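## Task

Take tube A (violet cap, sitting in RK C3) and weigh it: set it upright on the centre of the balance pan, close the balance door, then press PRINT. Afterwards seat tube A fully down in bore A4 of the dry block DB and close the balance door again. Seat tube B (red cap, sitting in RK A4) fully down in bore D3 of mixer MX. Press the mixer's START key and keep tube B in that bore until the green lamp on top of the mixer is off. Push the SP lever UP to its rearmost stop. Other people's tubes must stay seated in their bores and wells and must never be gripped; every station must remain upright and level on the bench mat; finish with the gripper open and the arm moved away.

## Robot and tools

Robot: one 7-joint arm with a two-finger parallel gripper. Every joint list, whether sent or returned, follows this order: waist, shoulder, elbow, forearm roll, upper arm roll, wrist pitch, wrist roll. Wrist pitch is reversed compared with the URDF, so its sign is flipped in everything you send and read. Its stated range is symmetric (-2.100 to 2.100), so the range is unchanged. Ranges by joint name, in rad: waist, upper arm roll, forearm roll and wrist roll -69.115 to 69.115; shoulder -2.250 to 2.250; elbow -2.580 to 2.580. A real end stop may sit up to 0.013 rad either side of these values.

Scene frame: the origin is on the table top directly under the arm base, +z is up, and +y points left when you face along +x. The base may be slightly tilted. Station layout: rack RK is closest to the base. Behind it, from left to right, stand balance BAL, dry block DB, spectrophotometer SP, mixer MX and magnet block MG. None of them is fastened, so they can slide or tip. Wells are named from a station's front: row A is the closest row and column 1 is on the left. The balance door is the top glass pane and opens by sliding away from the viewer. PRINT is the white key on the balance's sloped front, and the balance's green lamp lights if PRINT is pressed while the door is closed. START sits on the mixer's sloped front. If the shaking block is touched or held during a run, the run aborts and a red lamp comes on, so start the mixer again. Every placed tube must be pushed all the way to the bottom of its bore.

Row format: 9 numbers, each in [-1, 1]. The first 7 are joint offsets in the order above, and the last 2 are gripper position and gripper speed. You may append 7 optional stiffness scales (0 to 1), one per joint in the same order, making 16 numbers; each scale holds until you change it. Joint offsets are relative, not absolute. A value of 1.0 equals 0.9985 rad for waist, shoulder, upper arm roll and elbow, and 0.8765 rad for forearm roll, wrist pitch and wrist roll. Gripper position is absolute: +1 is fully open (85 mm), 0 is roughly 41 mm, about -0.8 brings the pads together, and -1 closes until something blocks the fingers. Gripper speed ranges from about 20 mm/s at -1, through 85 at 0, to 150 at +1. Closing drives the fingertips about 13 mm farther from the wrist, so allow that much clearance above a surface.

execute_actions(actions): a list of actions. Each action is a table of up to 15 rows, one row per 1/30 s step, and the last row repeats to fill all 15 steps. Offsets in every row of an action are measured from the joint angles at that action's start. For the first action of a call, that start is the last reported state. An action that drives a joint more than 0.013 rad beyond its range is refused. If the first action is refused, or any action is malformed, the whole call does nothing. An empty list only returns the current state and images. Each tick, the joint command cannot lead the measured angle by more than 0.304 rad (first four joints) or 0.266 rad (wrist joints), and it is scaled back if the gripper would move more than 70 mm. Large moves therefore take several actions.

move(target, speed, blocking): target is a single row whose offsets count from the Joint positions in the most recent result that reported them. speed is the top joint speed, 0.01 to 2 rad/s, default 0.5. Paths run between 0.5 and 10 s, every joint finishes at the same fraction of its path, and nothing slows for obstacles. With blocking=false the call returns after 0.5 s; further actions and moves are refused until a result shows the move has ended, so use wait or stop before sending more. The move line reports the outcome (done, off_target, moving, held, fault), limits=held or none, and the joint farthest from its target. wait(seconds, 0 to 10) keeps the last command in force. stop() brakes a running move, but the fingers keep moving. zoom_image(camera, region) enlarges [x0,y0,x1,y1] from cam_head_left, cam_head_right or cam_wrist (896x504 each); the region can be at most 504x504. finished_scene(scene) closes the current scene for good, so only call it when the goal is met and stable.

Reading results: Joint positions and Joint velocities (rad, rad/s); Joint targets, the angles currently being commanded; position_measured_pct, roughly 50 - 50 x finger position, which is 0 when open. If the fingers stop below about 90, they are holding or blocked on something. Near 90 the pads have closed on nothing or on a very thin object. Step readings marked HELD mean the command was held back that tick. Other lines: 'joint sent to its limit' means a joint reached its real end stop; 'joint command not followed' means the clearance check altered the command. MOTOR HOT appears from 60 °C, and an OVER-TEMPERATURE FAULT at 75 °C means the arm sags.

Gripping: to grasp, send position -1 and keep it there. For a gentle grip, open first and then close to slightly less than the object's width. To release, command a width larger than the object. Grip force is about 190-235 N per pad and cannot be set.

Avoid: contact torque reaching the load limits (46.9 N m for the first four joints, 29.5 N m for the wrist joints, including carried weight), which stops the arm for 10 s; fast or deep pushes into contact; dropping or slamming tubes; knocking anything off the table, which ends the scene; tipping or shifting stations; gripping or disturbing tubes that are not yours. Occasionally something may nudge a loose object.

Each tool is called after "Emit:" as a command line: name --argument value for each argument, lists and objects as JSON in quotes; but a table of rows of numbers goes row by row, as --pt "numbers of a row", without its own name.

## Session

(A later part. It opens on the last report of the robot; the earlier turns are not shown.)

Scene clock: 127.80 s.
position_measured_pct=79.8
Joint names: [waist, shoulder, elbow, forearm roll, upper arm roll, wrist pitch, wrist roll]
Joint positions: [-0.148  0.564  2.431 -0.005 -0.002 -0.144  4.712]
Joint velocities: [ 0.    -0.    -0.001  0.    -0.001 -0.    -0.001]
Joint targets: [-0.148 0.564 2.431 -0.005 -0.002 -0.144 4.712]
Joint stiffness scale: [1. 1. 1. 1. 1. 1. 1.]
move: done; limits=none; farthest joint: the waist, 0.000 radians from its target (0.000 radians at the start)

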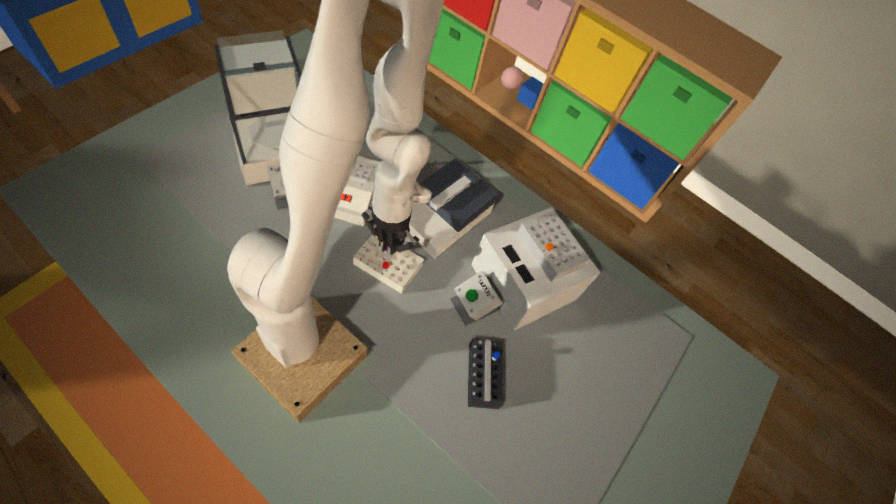

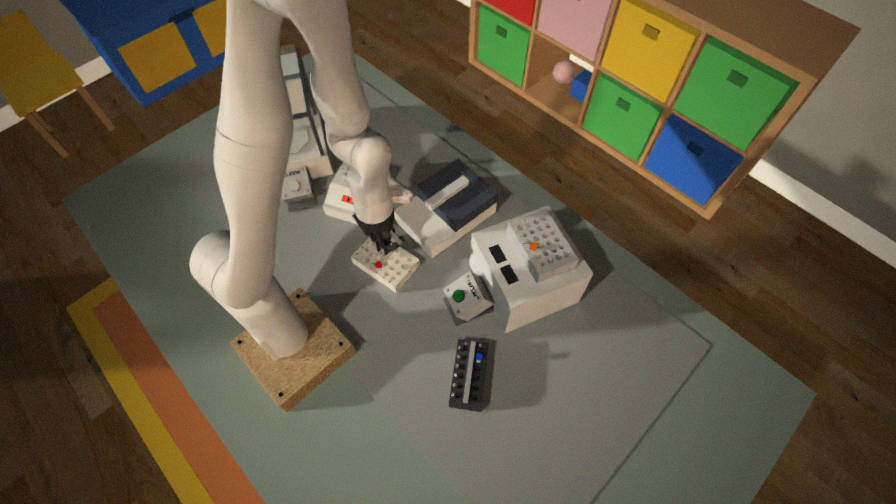

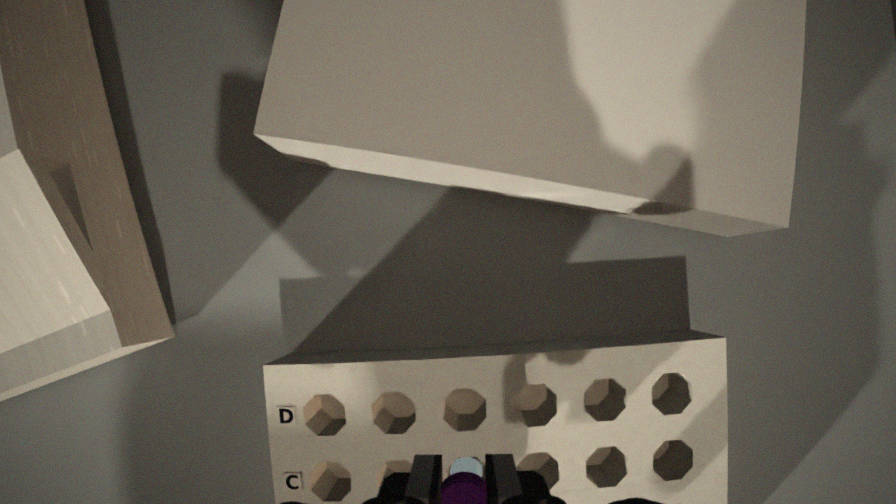

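Emit:
move --target '[0,0,0,0,0,0,0,-0.68,0]'

Emit:
move --target '[0,-0.192,-0.052,0,0,-0.275,0,-0.68,0]' --speed 0.2

Emit:
zoom_image --camera "cam_head_left" --region '[340,170,460,280]'

Scene clock: 132.80 s.
position_measured_pct=81.0
Joint names: [waist, shoulder, elbow, forearm roll, upper arm roll, wrist pitch, wrist roll]
Joint positions: [-0.148  0.564  2.431 -0.005 -0.002 -0.144  4.712]
Joint velocities: [-0.    -0.001 -0.     0.001  0.001  0.     0.001]
Joint targets: [-0.148 0.564 2.431 -0.005 -0.002 -0.144 4.712]
Joint stiffness scale: [1. 1. 1. 1. 1. 1. 1.]
move: done; limits=none; farthest joint: the waist, 0.000 radians from its target (0.000 radians at the start)

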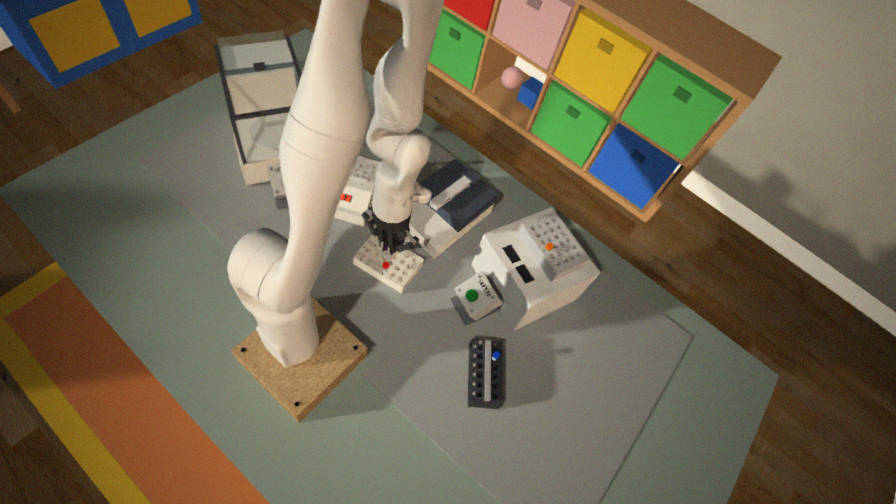

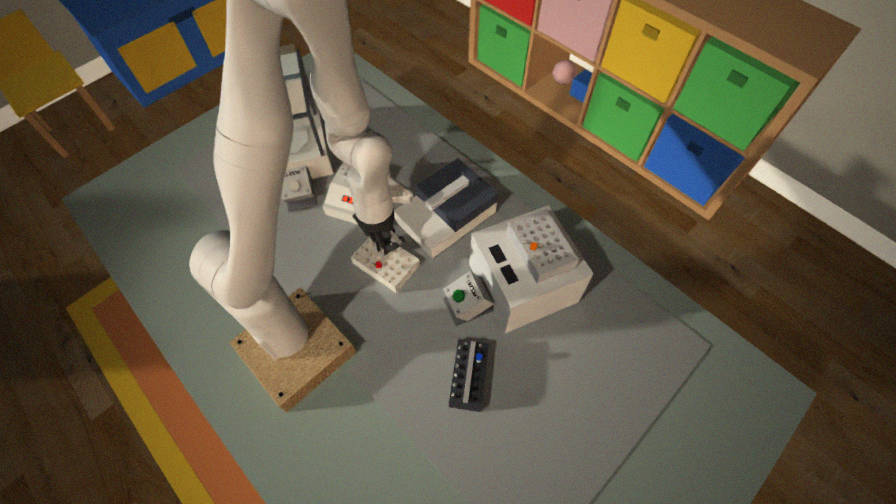

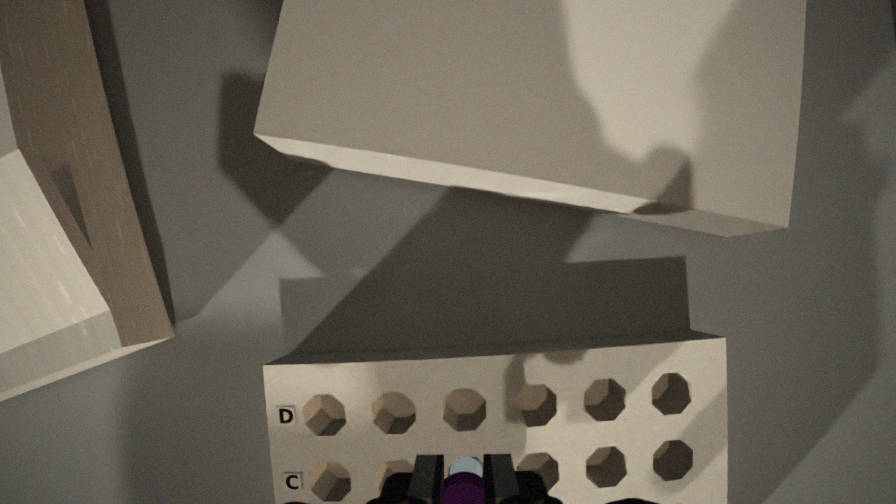

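Scene clock: 134.50 s.
position_measured_pct=81.0
Joint names: [waist, shoulder, elbow, forearm roll, upper arm roll, wrist pitch, wrist roll]
Joint positions: [-0.148  0.375  2.384 -0.005 -0.002 -0.38   4.712]
Joint velocities: [ 0.002 -0.002  0.     0.    -0.     0.001 -0.001]
Joint targets: [-0.148 0.373 2.380 -0.005 -0.002 -0.385 4.712]
Joint stiffness scale: [1. 1. 1. 1. 1. 1. 1.]
move: done; limits=none; farthest joint: the elbow, 0.005 radians from its target (0.052 radians at the start)

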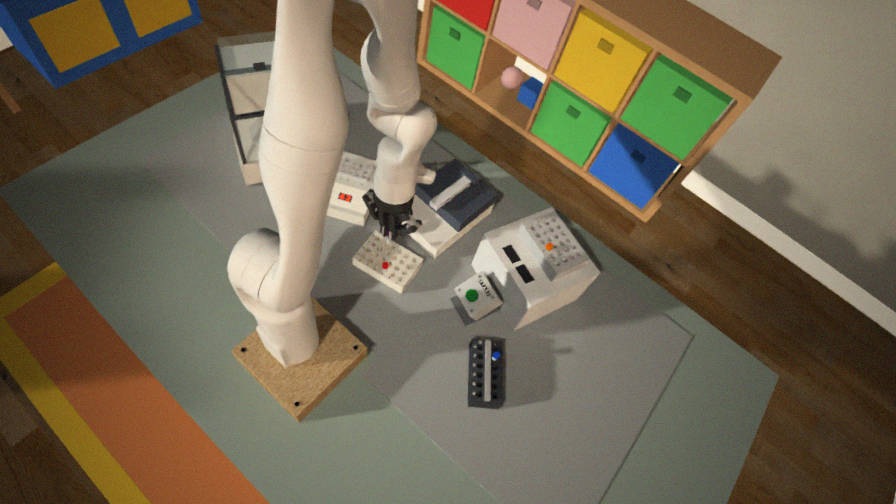

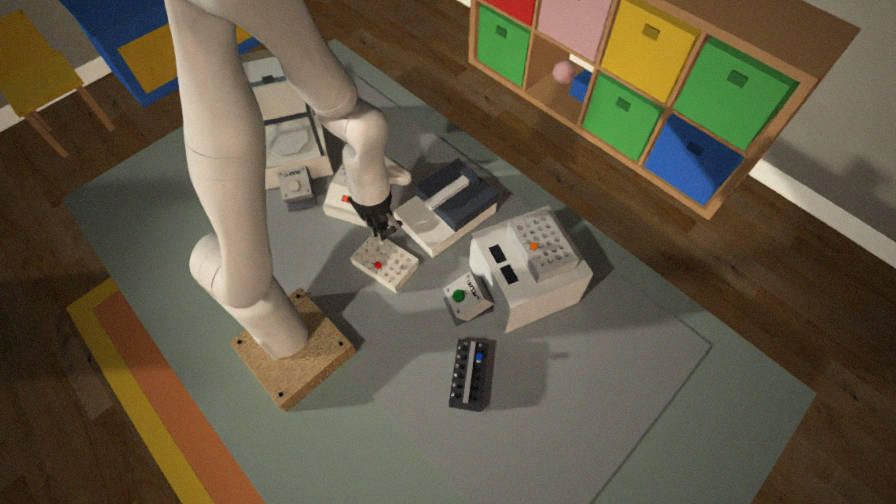

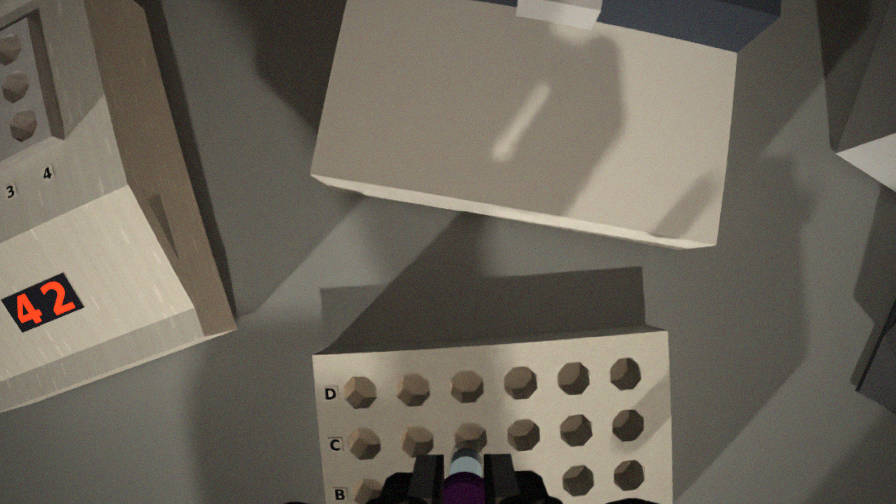

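Region (340, 170, 460, 280) of cam_head_left's 896x504 image, scaled by 4.200, with more detail than that image has; it fills the top 462 rows of this view, and the rest is white.

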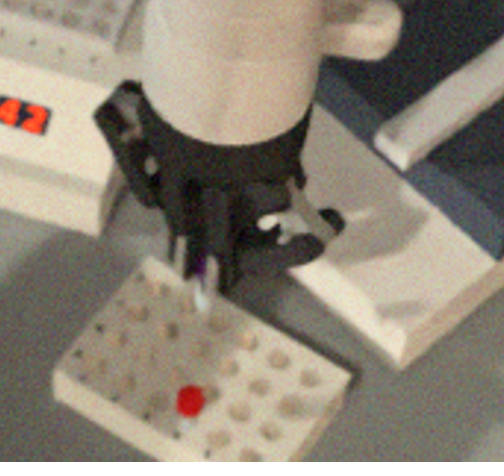

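Emit:
move --target '[-0.1,-0.2,-0.6,0,0,-0.91,0,-0.68,0]' --speed 0.8

Emit:
move --target '[-0.74,0.1,-0.25,0,0,-0.17,0.11,-0.68,0]' --speed 0.8

Scene clock: 143.50 s.
position_measured_pct=81.0
Joint names: [waist, shoulder, elbow, forearm roll, upper arm roll, wrist pitch, wrist roll]
Joint positions: [-0.245  0.178  1.79  -0.005 -0.002 -1.172  4.712]
Joint velocities: [-0.001 -0.003 -0.001 -0.     0.    -0.001 -0.001]
Joint targets: [-0.248 0.175 1.785 -0.005 -0.002 -1.178 4.712]
Joint stiffness scale: [1. 1. 1. 1. 1. 1. 1.]
move: done; limits=none; farthest joint: the elbow, 0.005 radians from its target (0.600 radians at the start)

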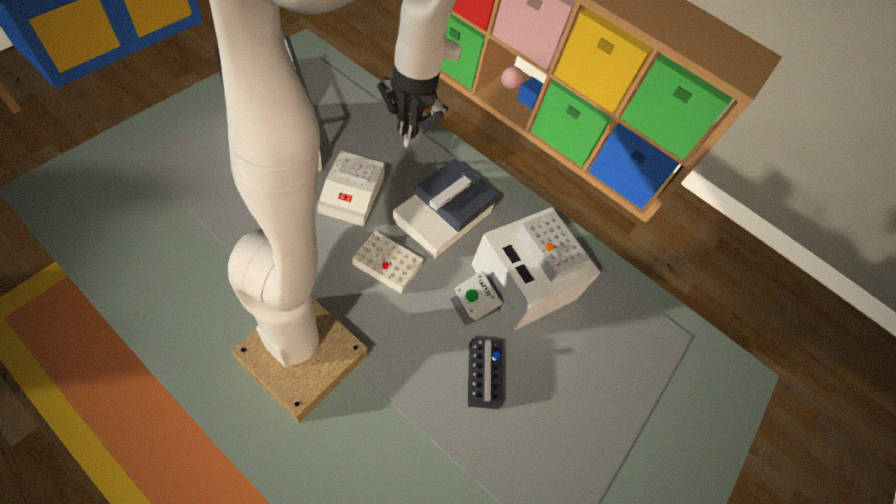

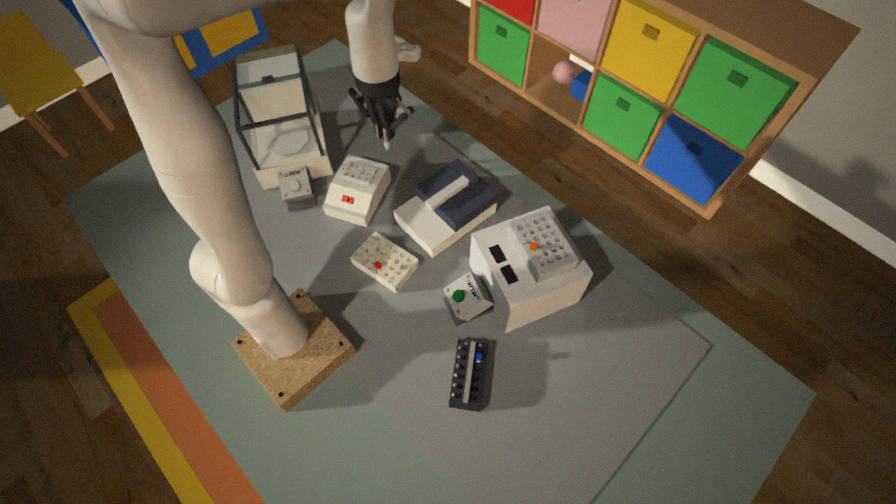

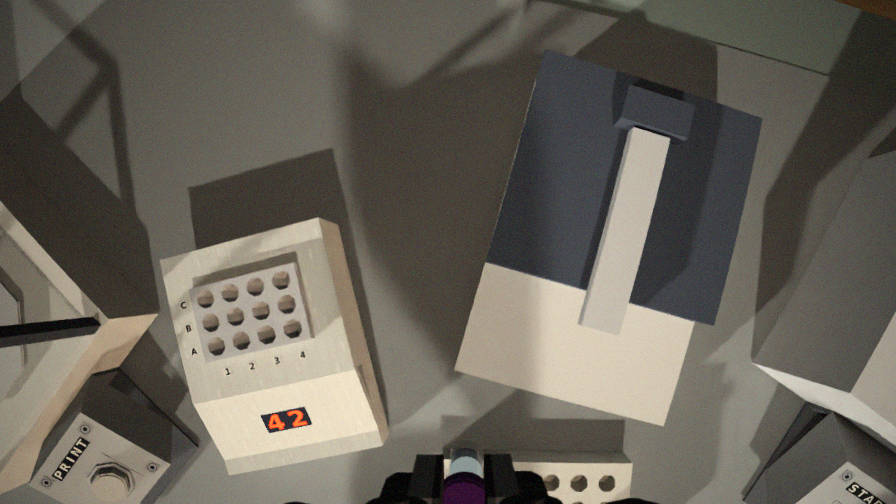

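Scene clock: 145.17 s.
position_measured_pct=81.0
Joint names: [waist, shoulder, elbow, forearm roll, upper arm roll, wrist pitch, wrist roll]
Joint positions: [-0.982  0.275  1.545 -0.005 -0.002 -1.316  4.799]
Joint velocities: [-0.003  0.001  0.    -0.     0.     0.001 -0.001]
Joint targets: [-0.984 0.278 1.541 -0.005 -0.002 -1.321 4.808]
Joint stiffness scale: [1. 1. 1. 1. 1. 1. 1.]
move: done; limits=none; farthest joint: the wrist roll, 0.009 radians from its target (0.097 radians at the start)

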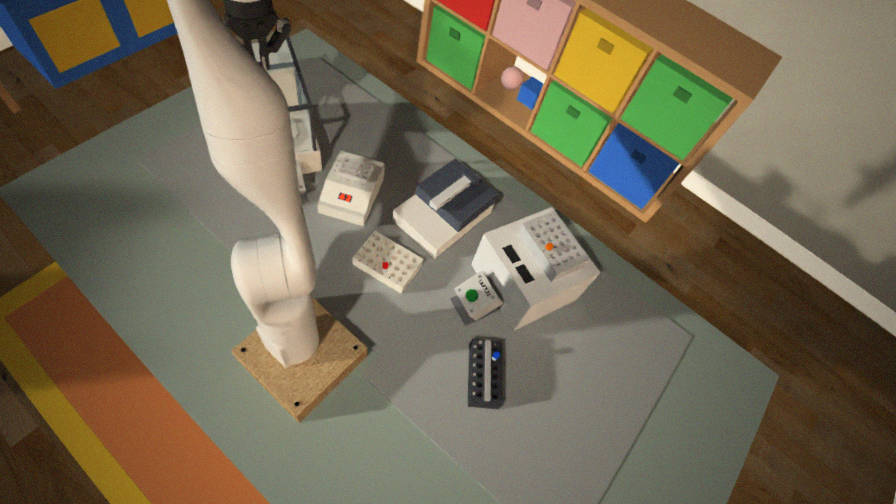

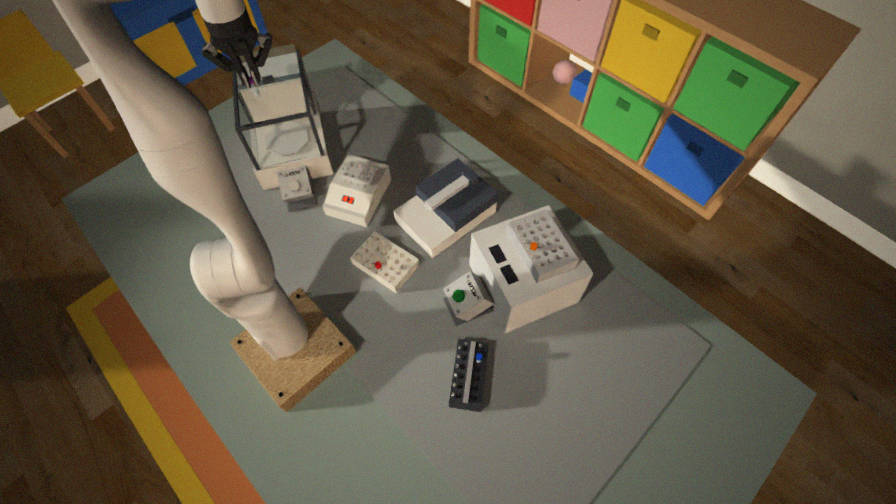

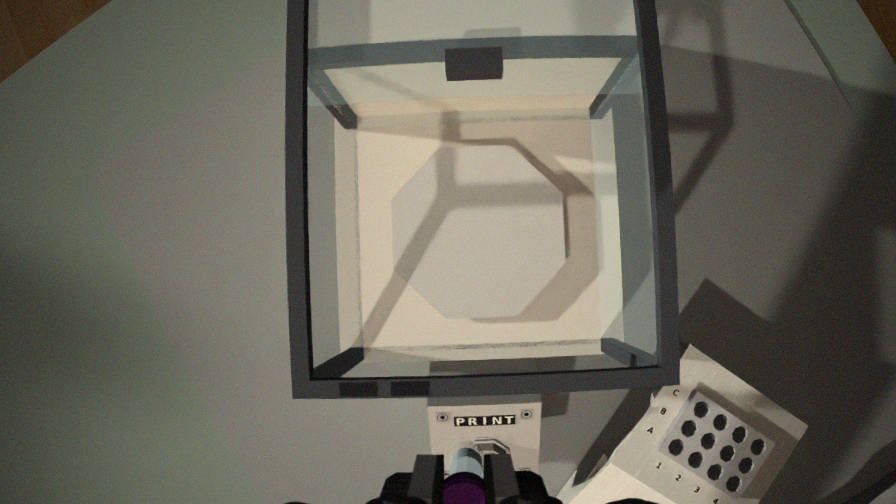

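Emit:
move --target '[-0.009,0.261,-0.18,0,0,0.094,0,-0.68,0]' --speed 0.5

Emit:
zoom_image --camera "cam_head_right" --region '[200,10,360,150]'

Scene clock: 153.43 s.
position_measured_pct=81.0
Joint names: [waist, shoulder, elbow, forearm roll, upper arm roll, wrist pitch, wrist roll]
Joint positions: [-0.988  0.534  1.371 -0.005 -0.002 -1.239  4.799]
Joint velocities: [ 0.001  0.002 -0.001  0.001  0.001 -0.001  0.   ]
Joint targets: [-0.991 0.536 1.366 -0.005 -0.002 -1.234 4.799]
Joint stiffness scale: [1. 1. 1. 1. 1. 1. 1.]
move: done; limits=none; farthest joint: the elbow, 0.005 radians from its target (0.180 radians at the start)

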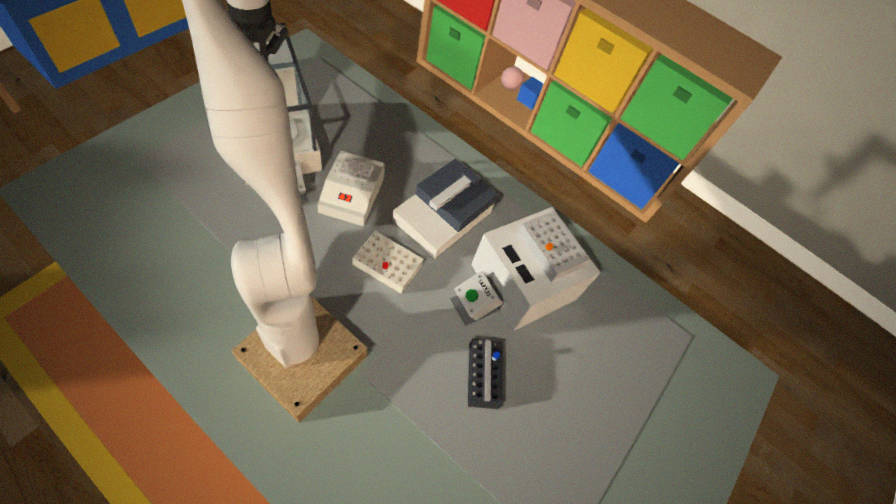

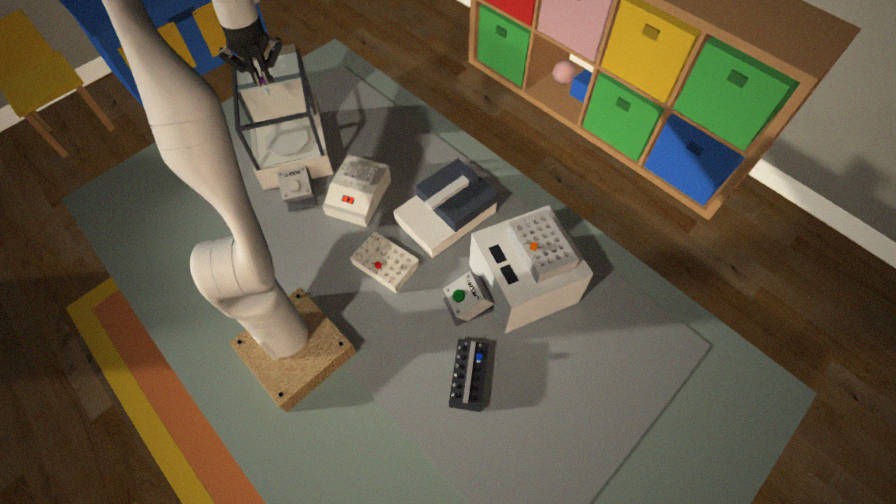

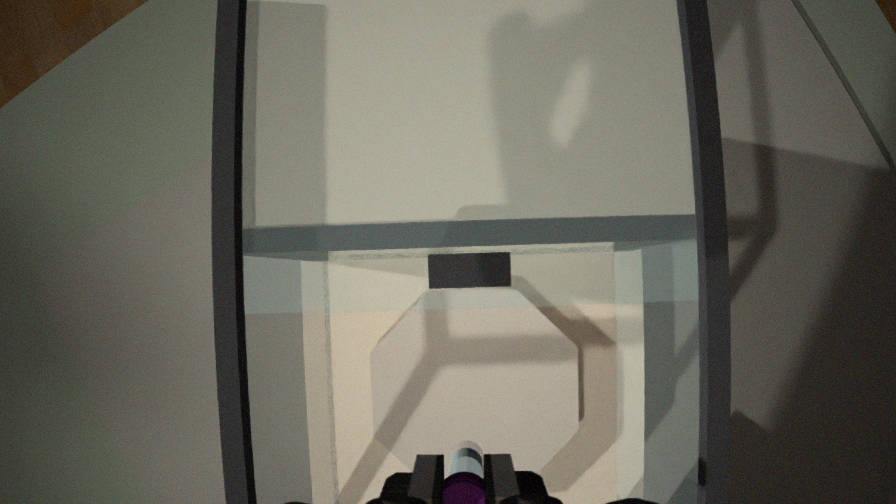

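Region (200, 10, 360, 150) of cam_head_right's 896x504 image, scaled by 3.150, with more detail than that image has; it fills the top 441 rows of this view, and the rest is white.

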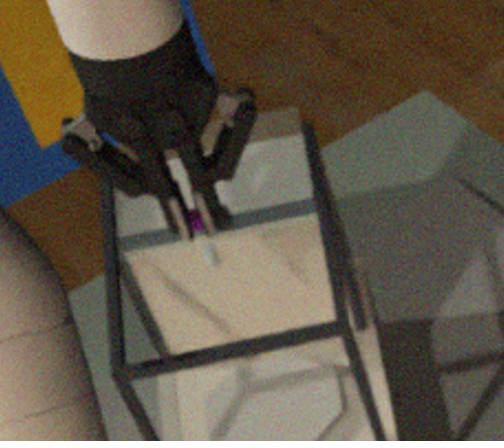

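Emit:
move --target '[0,0.109,0.164,0,0,0.312,0.03,-0.68,0]' --speed 0.2

Emit:
zoom_image --camera "cam_head_right" --region '[200,30,360,170]'

Scene clock: 161.10 s.
position_measured_pct=81.0
Joint names: [waist, shoulder, elbow, forearm roll, upper arm roll, wrist pitch, wrist roll]
Joint positions: [-0.988  0.64   1.53  -0.005 -0.002 -0.971  4.817]
Joint velocities: [-0.     0.002  0.001 -0.    -0.     0.001  0.   ]
Joint targets: [-0.988 0.643 1.534 -0.005 -0.002 -0.965 4.826]
Joint stiffness scale: [1. 1. 1. 1. 1. 1. 1.]
move: done; limits=none; farthest joint: the wrist roll, 0.009 radians from its target (0.026 radians at the start)

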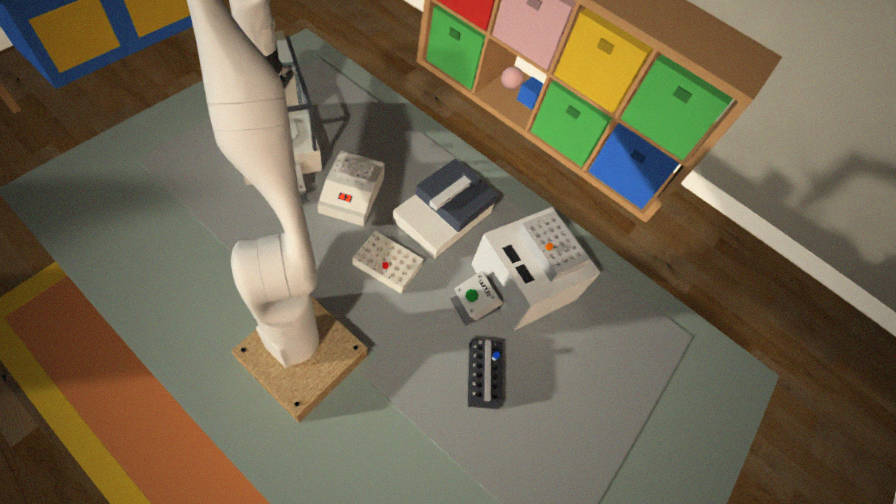

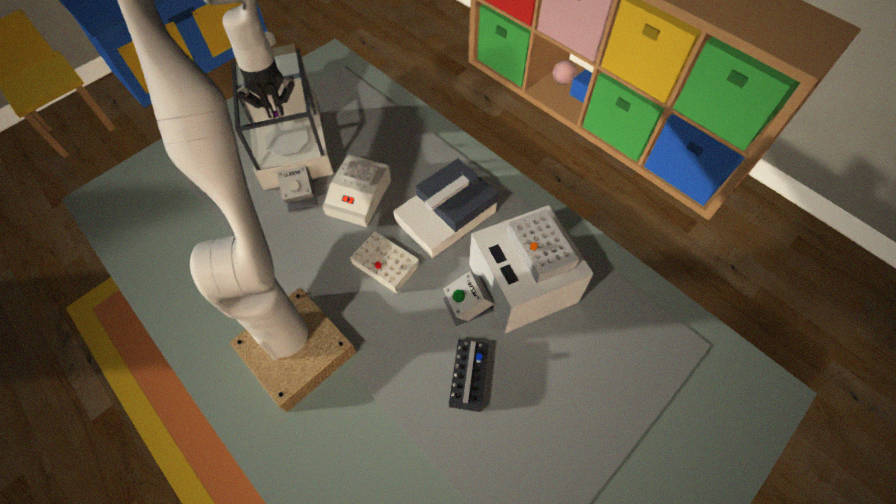

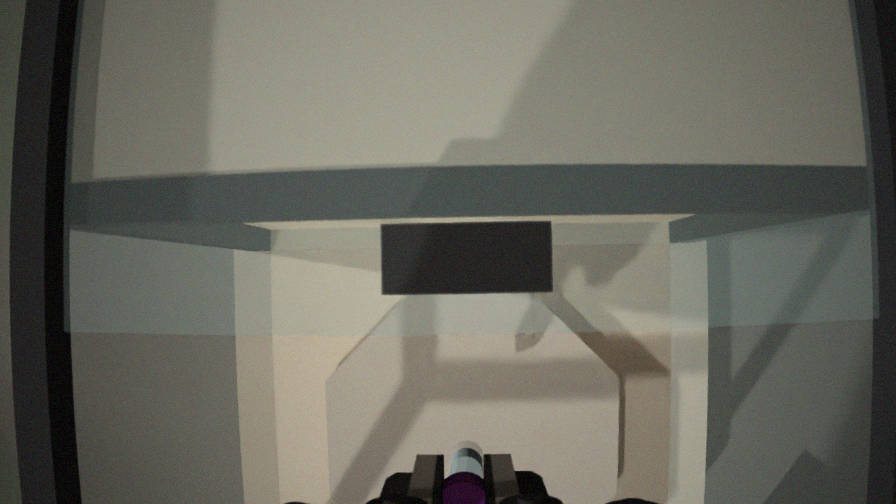

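Region (200, 30, 360, 170) of cam_head_right's 896x504 image, scaled by 3.150, with more detail than that image has; it fills the top 441 rows of this view, and the rest is white.

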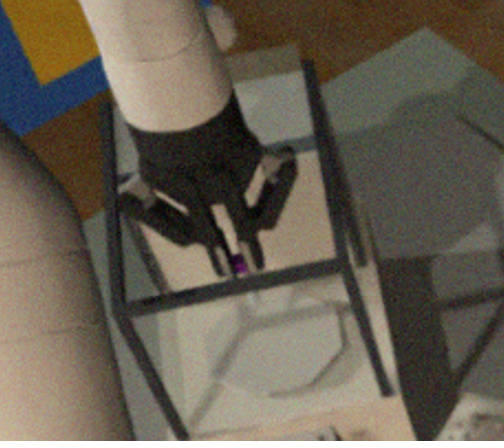

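Emit:
move --target '[0,0.048,0.042,0,0,0.101,0,-0.68,0]' --speed 0.1

Emit:
zoom_image --camera "cam_head_right" --region '[220,70,340,170]'

Scene clock: 168.83 s.
position_measured_pct=81.0
Joint names: [waist, shoulder, elbow, forearm roll, upper arm roll, wrist pitch, wrist roll]
Joint positions: [-0.988  0.686  1.567 -0.005 -0.002 -0.887  4.817]
Joint velocities: [0.    0.002 0.    0.    0.    0.    0.   ]
Joint targets: [-0.988 0.688 1.571 -0.005 -0.002 -0.882 4.817]
Joint stiffness scale: [1. 1. 1. 1. 1. 1. 1.]
move: done; limits=none; farthest joint: the elbow, 0.005 radians from its target (0.042 radians at the start)

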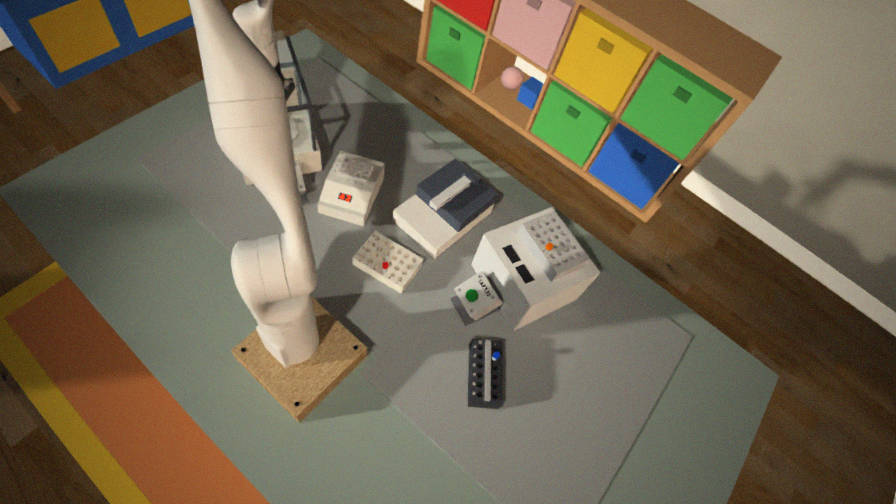

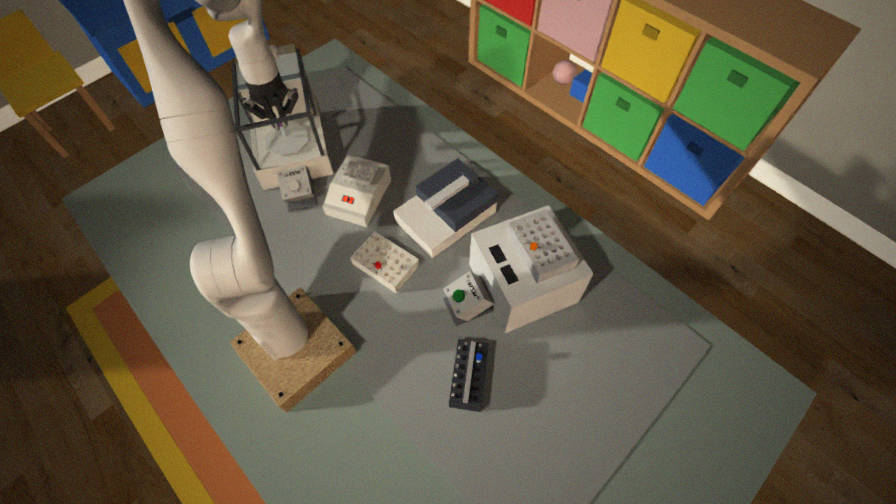

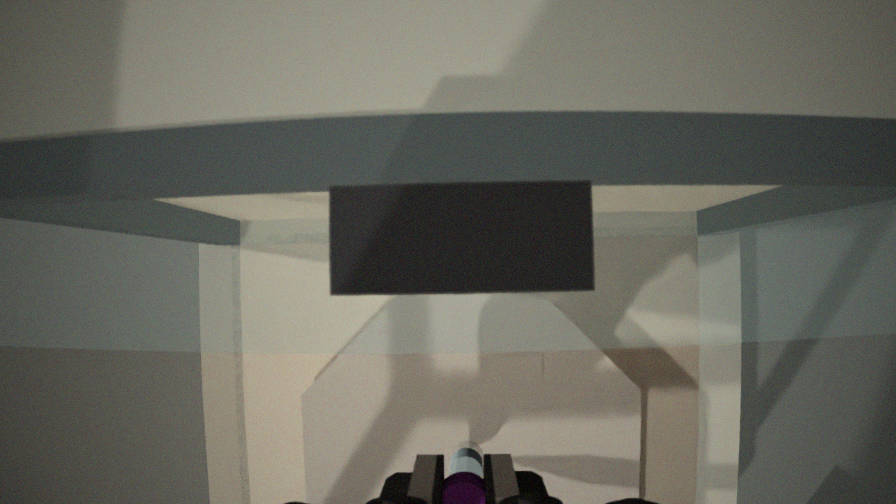

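Region (220, 70, 340, 170) of cam_head_right's 896x504 image, scaled by 4.200, with more detail than that image has.

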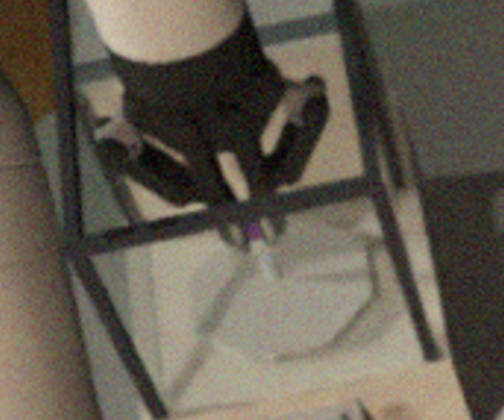

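Emit:
move --target '[0,0.009,0.010,0,0,0.02,0,-0.68,0]' --speed 0.03

Emit:
zoom_image --camera "cam_wrist" --region '[380,380,560,504]'

Scene clock: 173.23 s.
position_measured_pct=81.0
Joint names: [waist, shoulder, elbow, forearm roll, upper arm roll, wrist pitch, wrist roll]
Joint positions: [-0.988  0.691  1.571 -0.005 -0.002 -0.875  4.817]
Joint velocities: [-0.001 -0.    -0.    -0.001 -0.     0.001  0.   ]
Joint targets: [-0.988 0.695 1.577 -0.005 -0.002 -0.870 4.817]
Joint stiffness scale: [1. 1. 1. 1. 1. 1. 1.]
move: done; limits=none; farthest joint: the elbow, 0.006 radians from its target (0.010 radians at the start)

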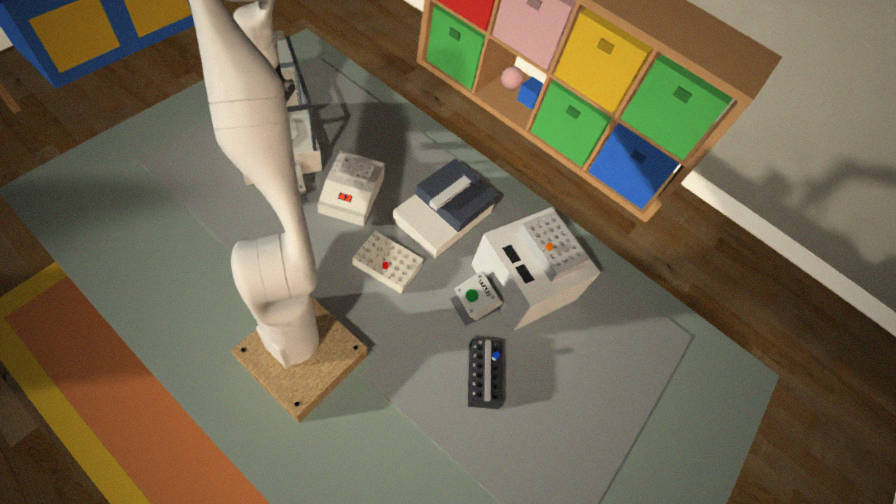

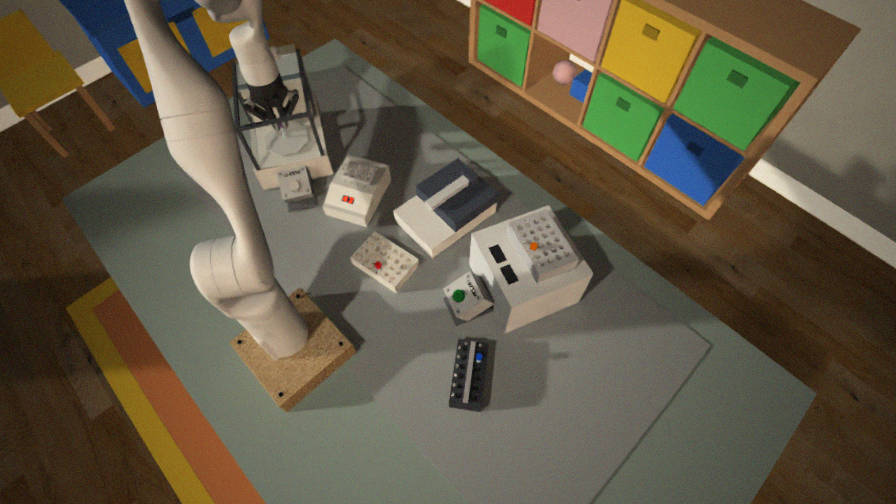

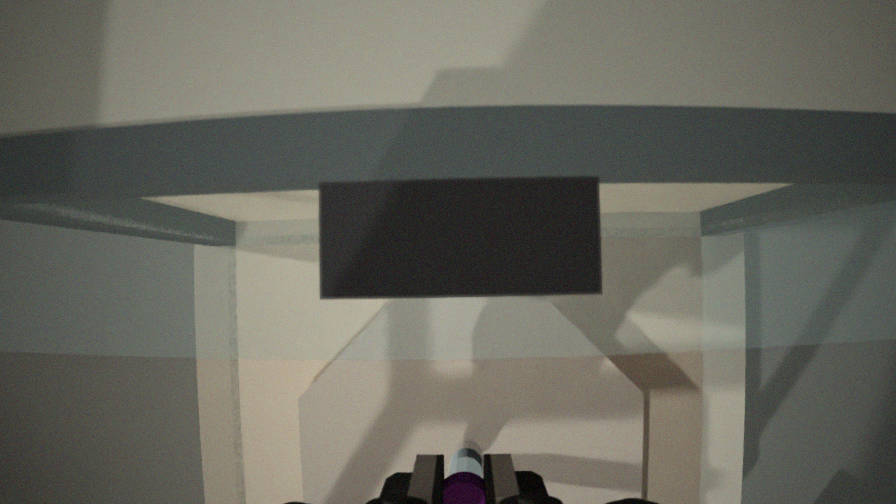

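Region (380, 380, 560, 504) of cam_wrist's 896x504 image, scaled by 2.800; it fills the top 347 rows of this view, and the rest is white.

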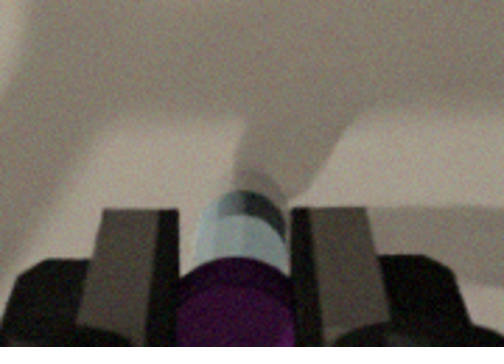

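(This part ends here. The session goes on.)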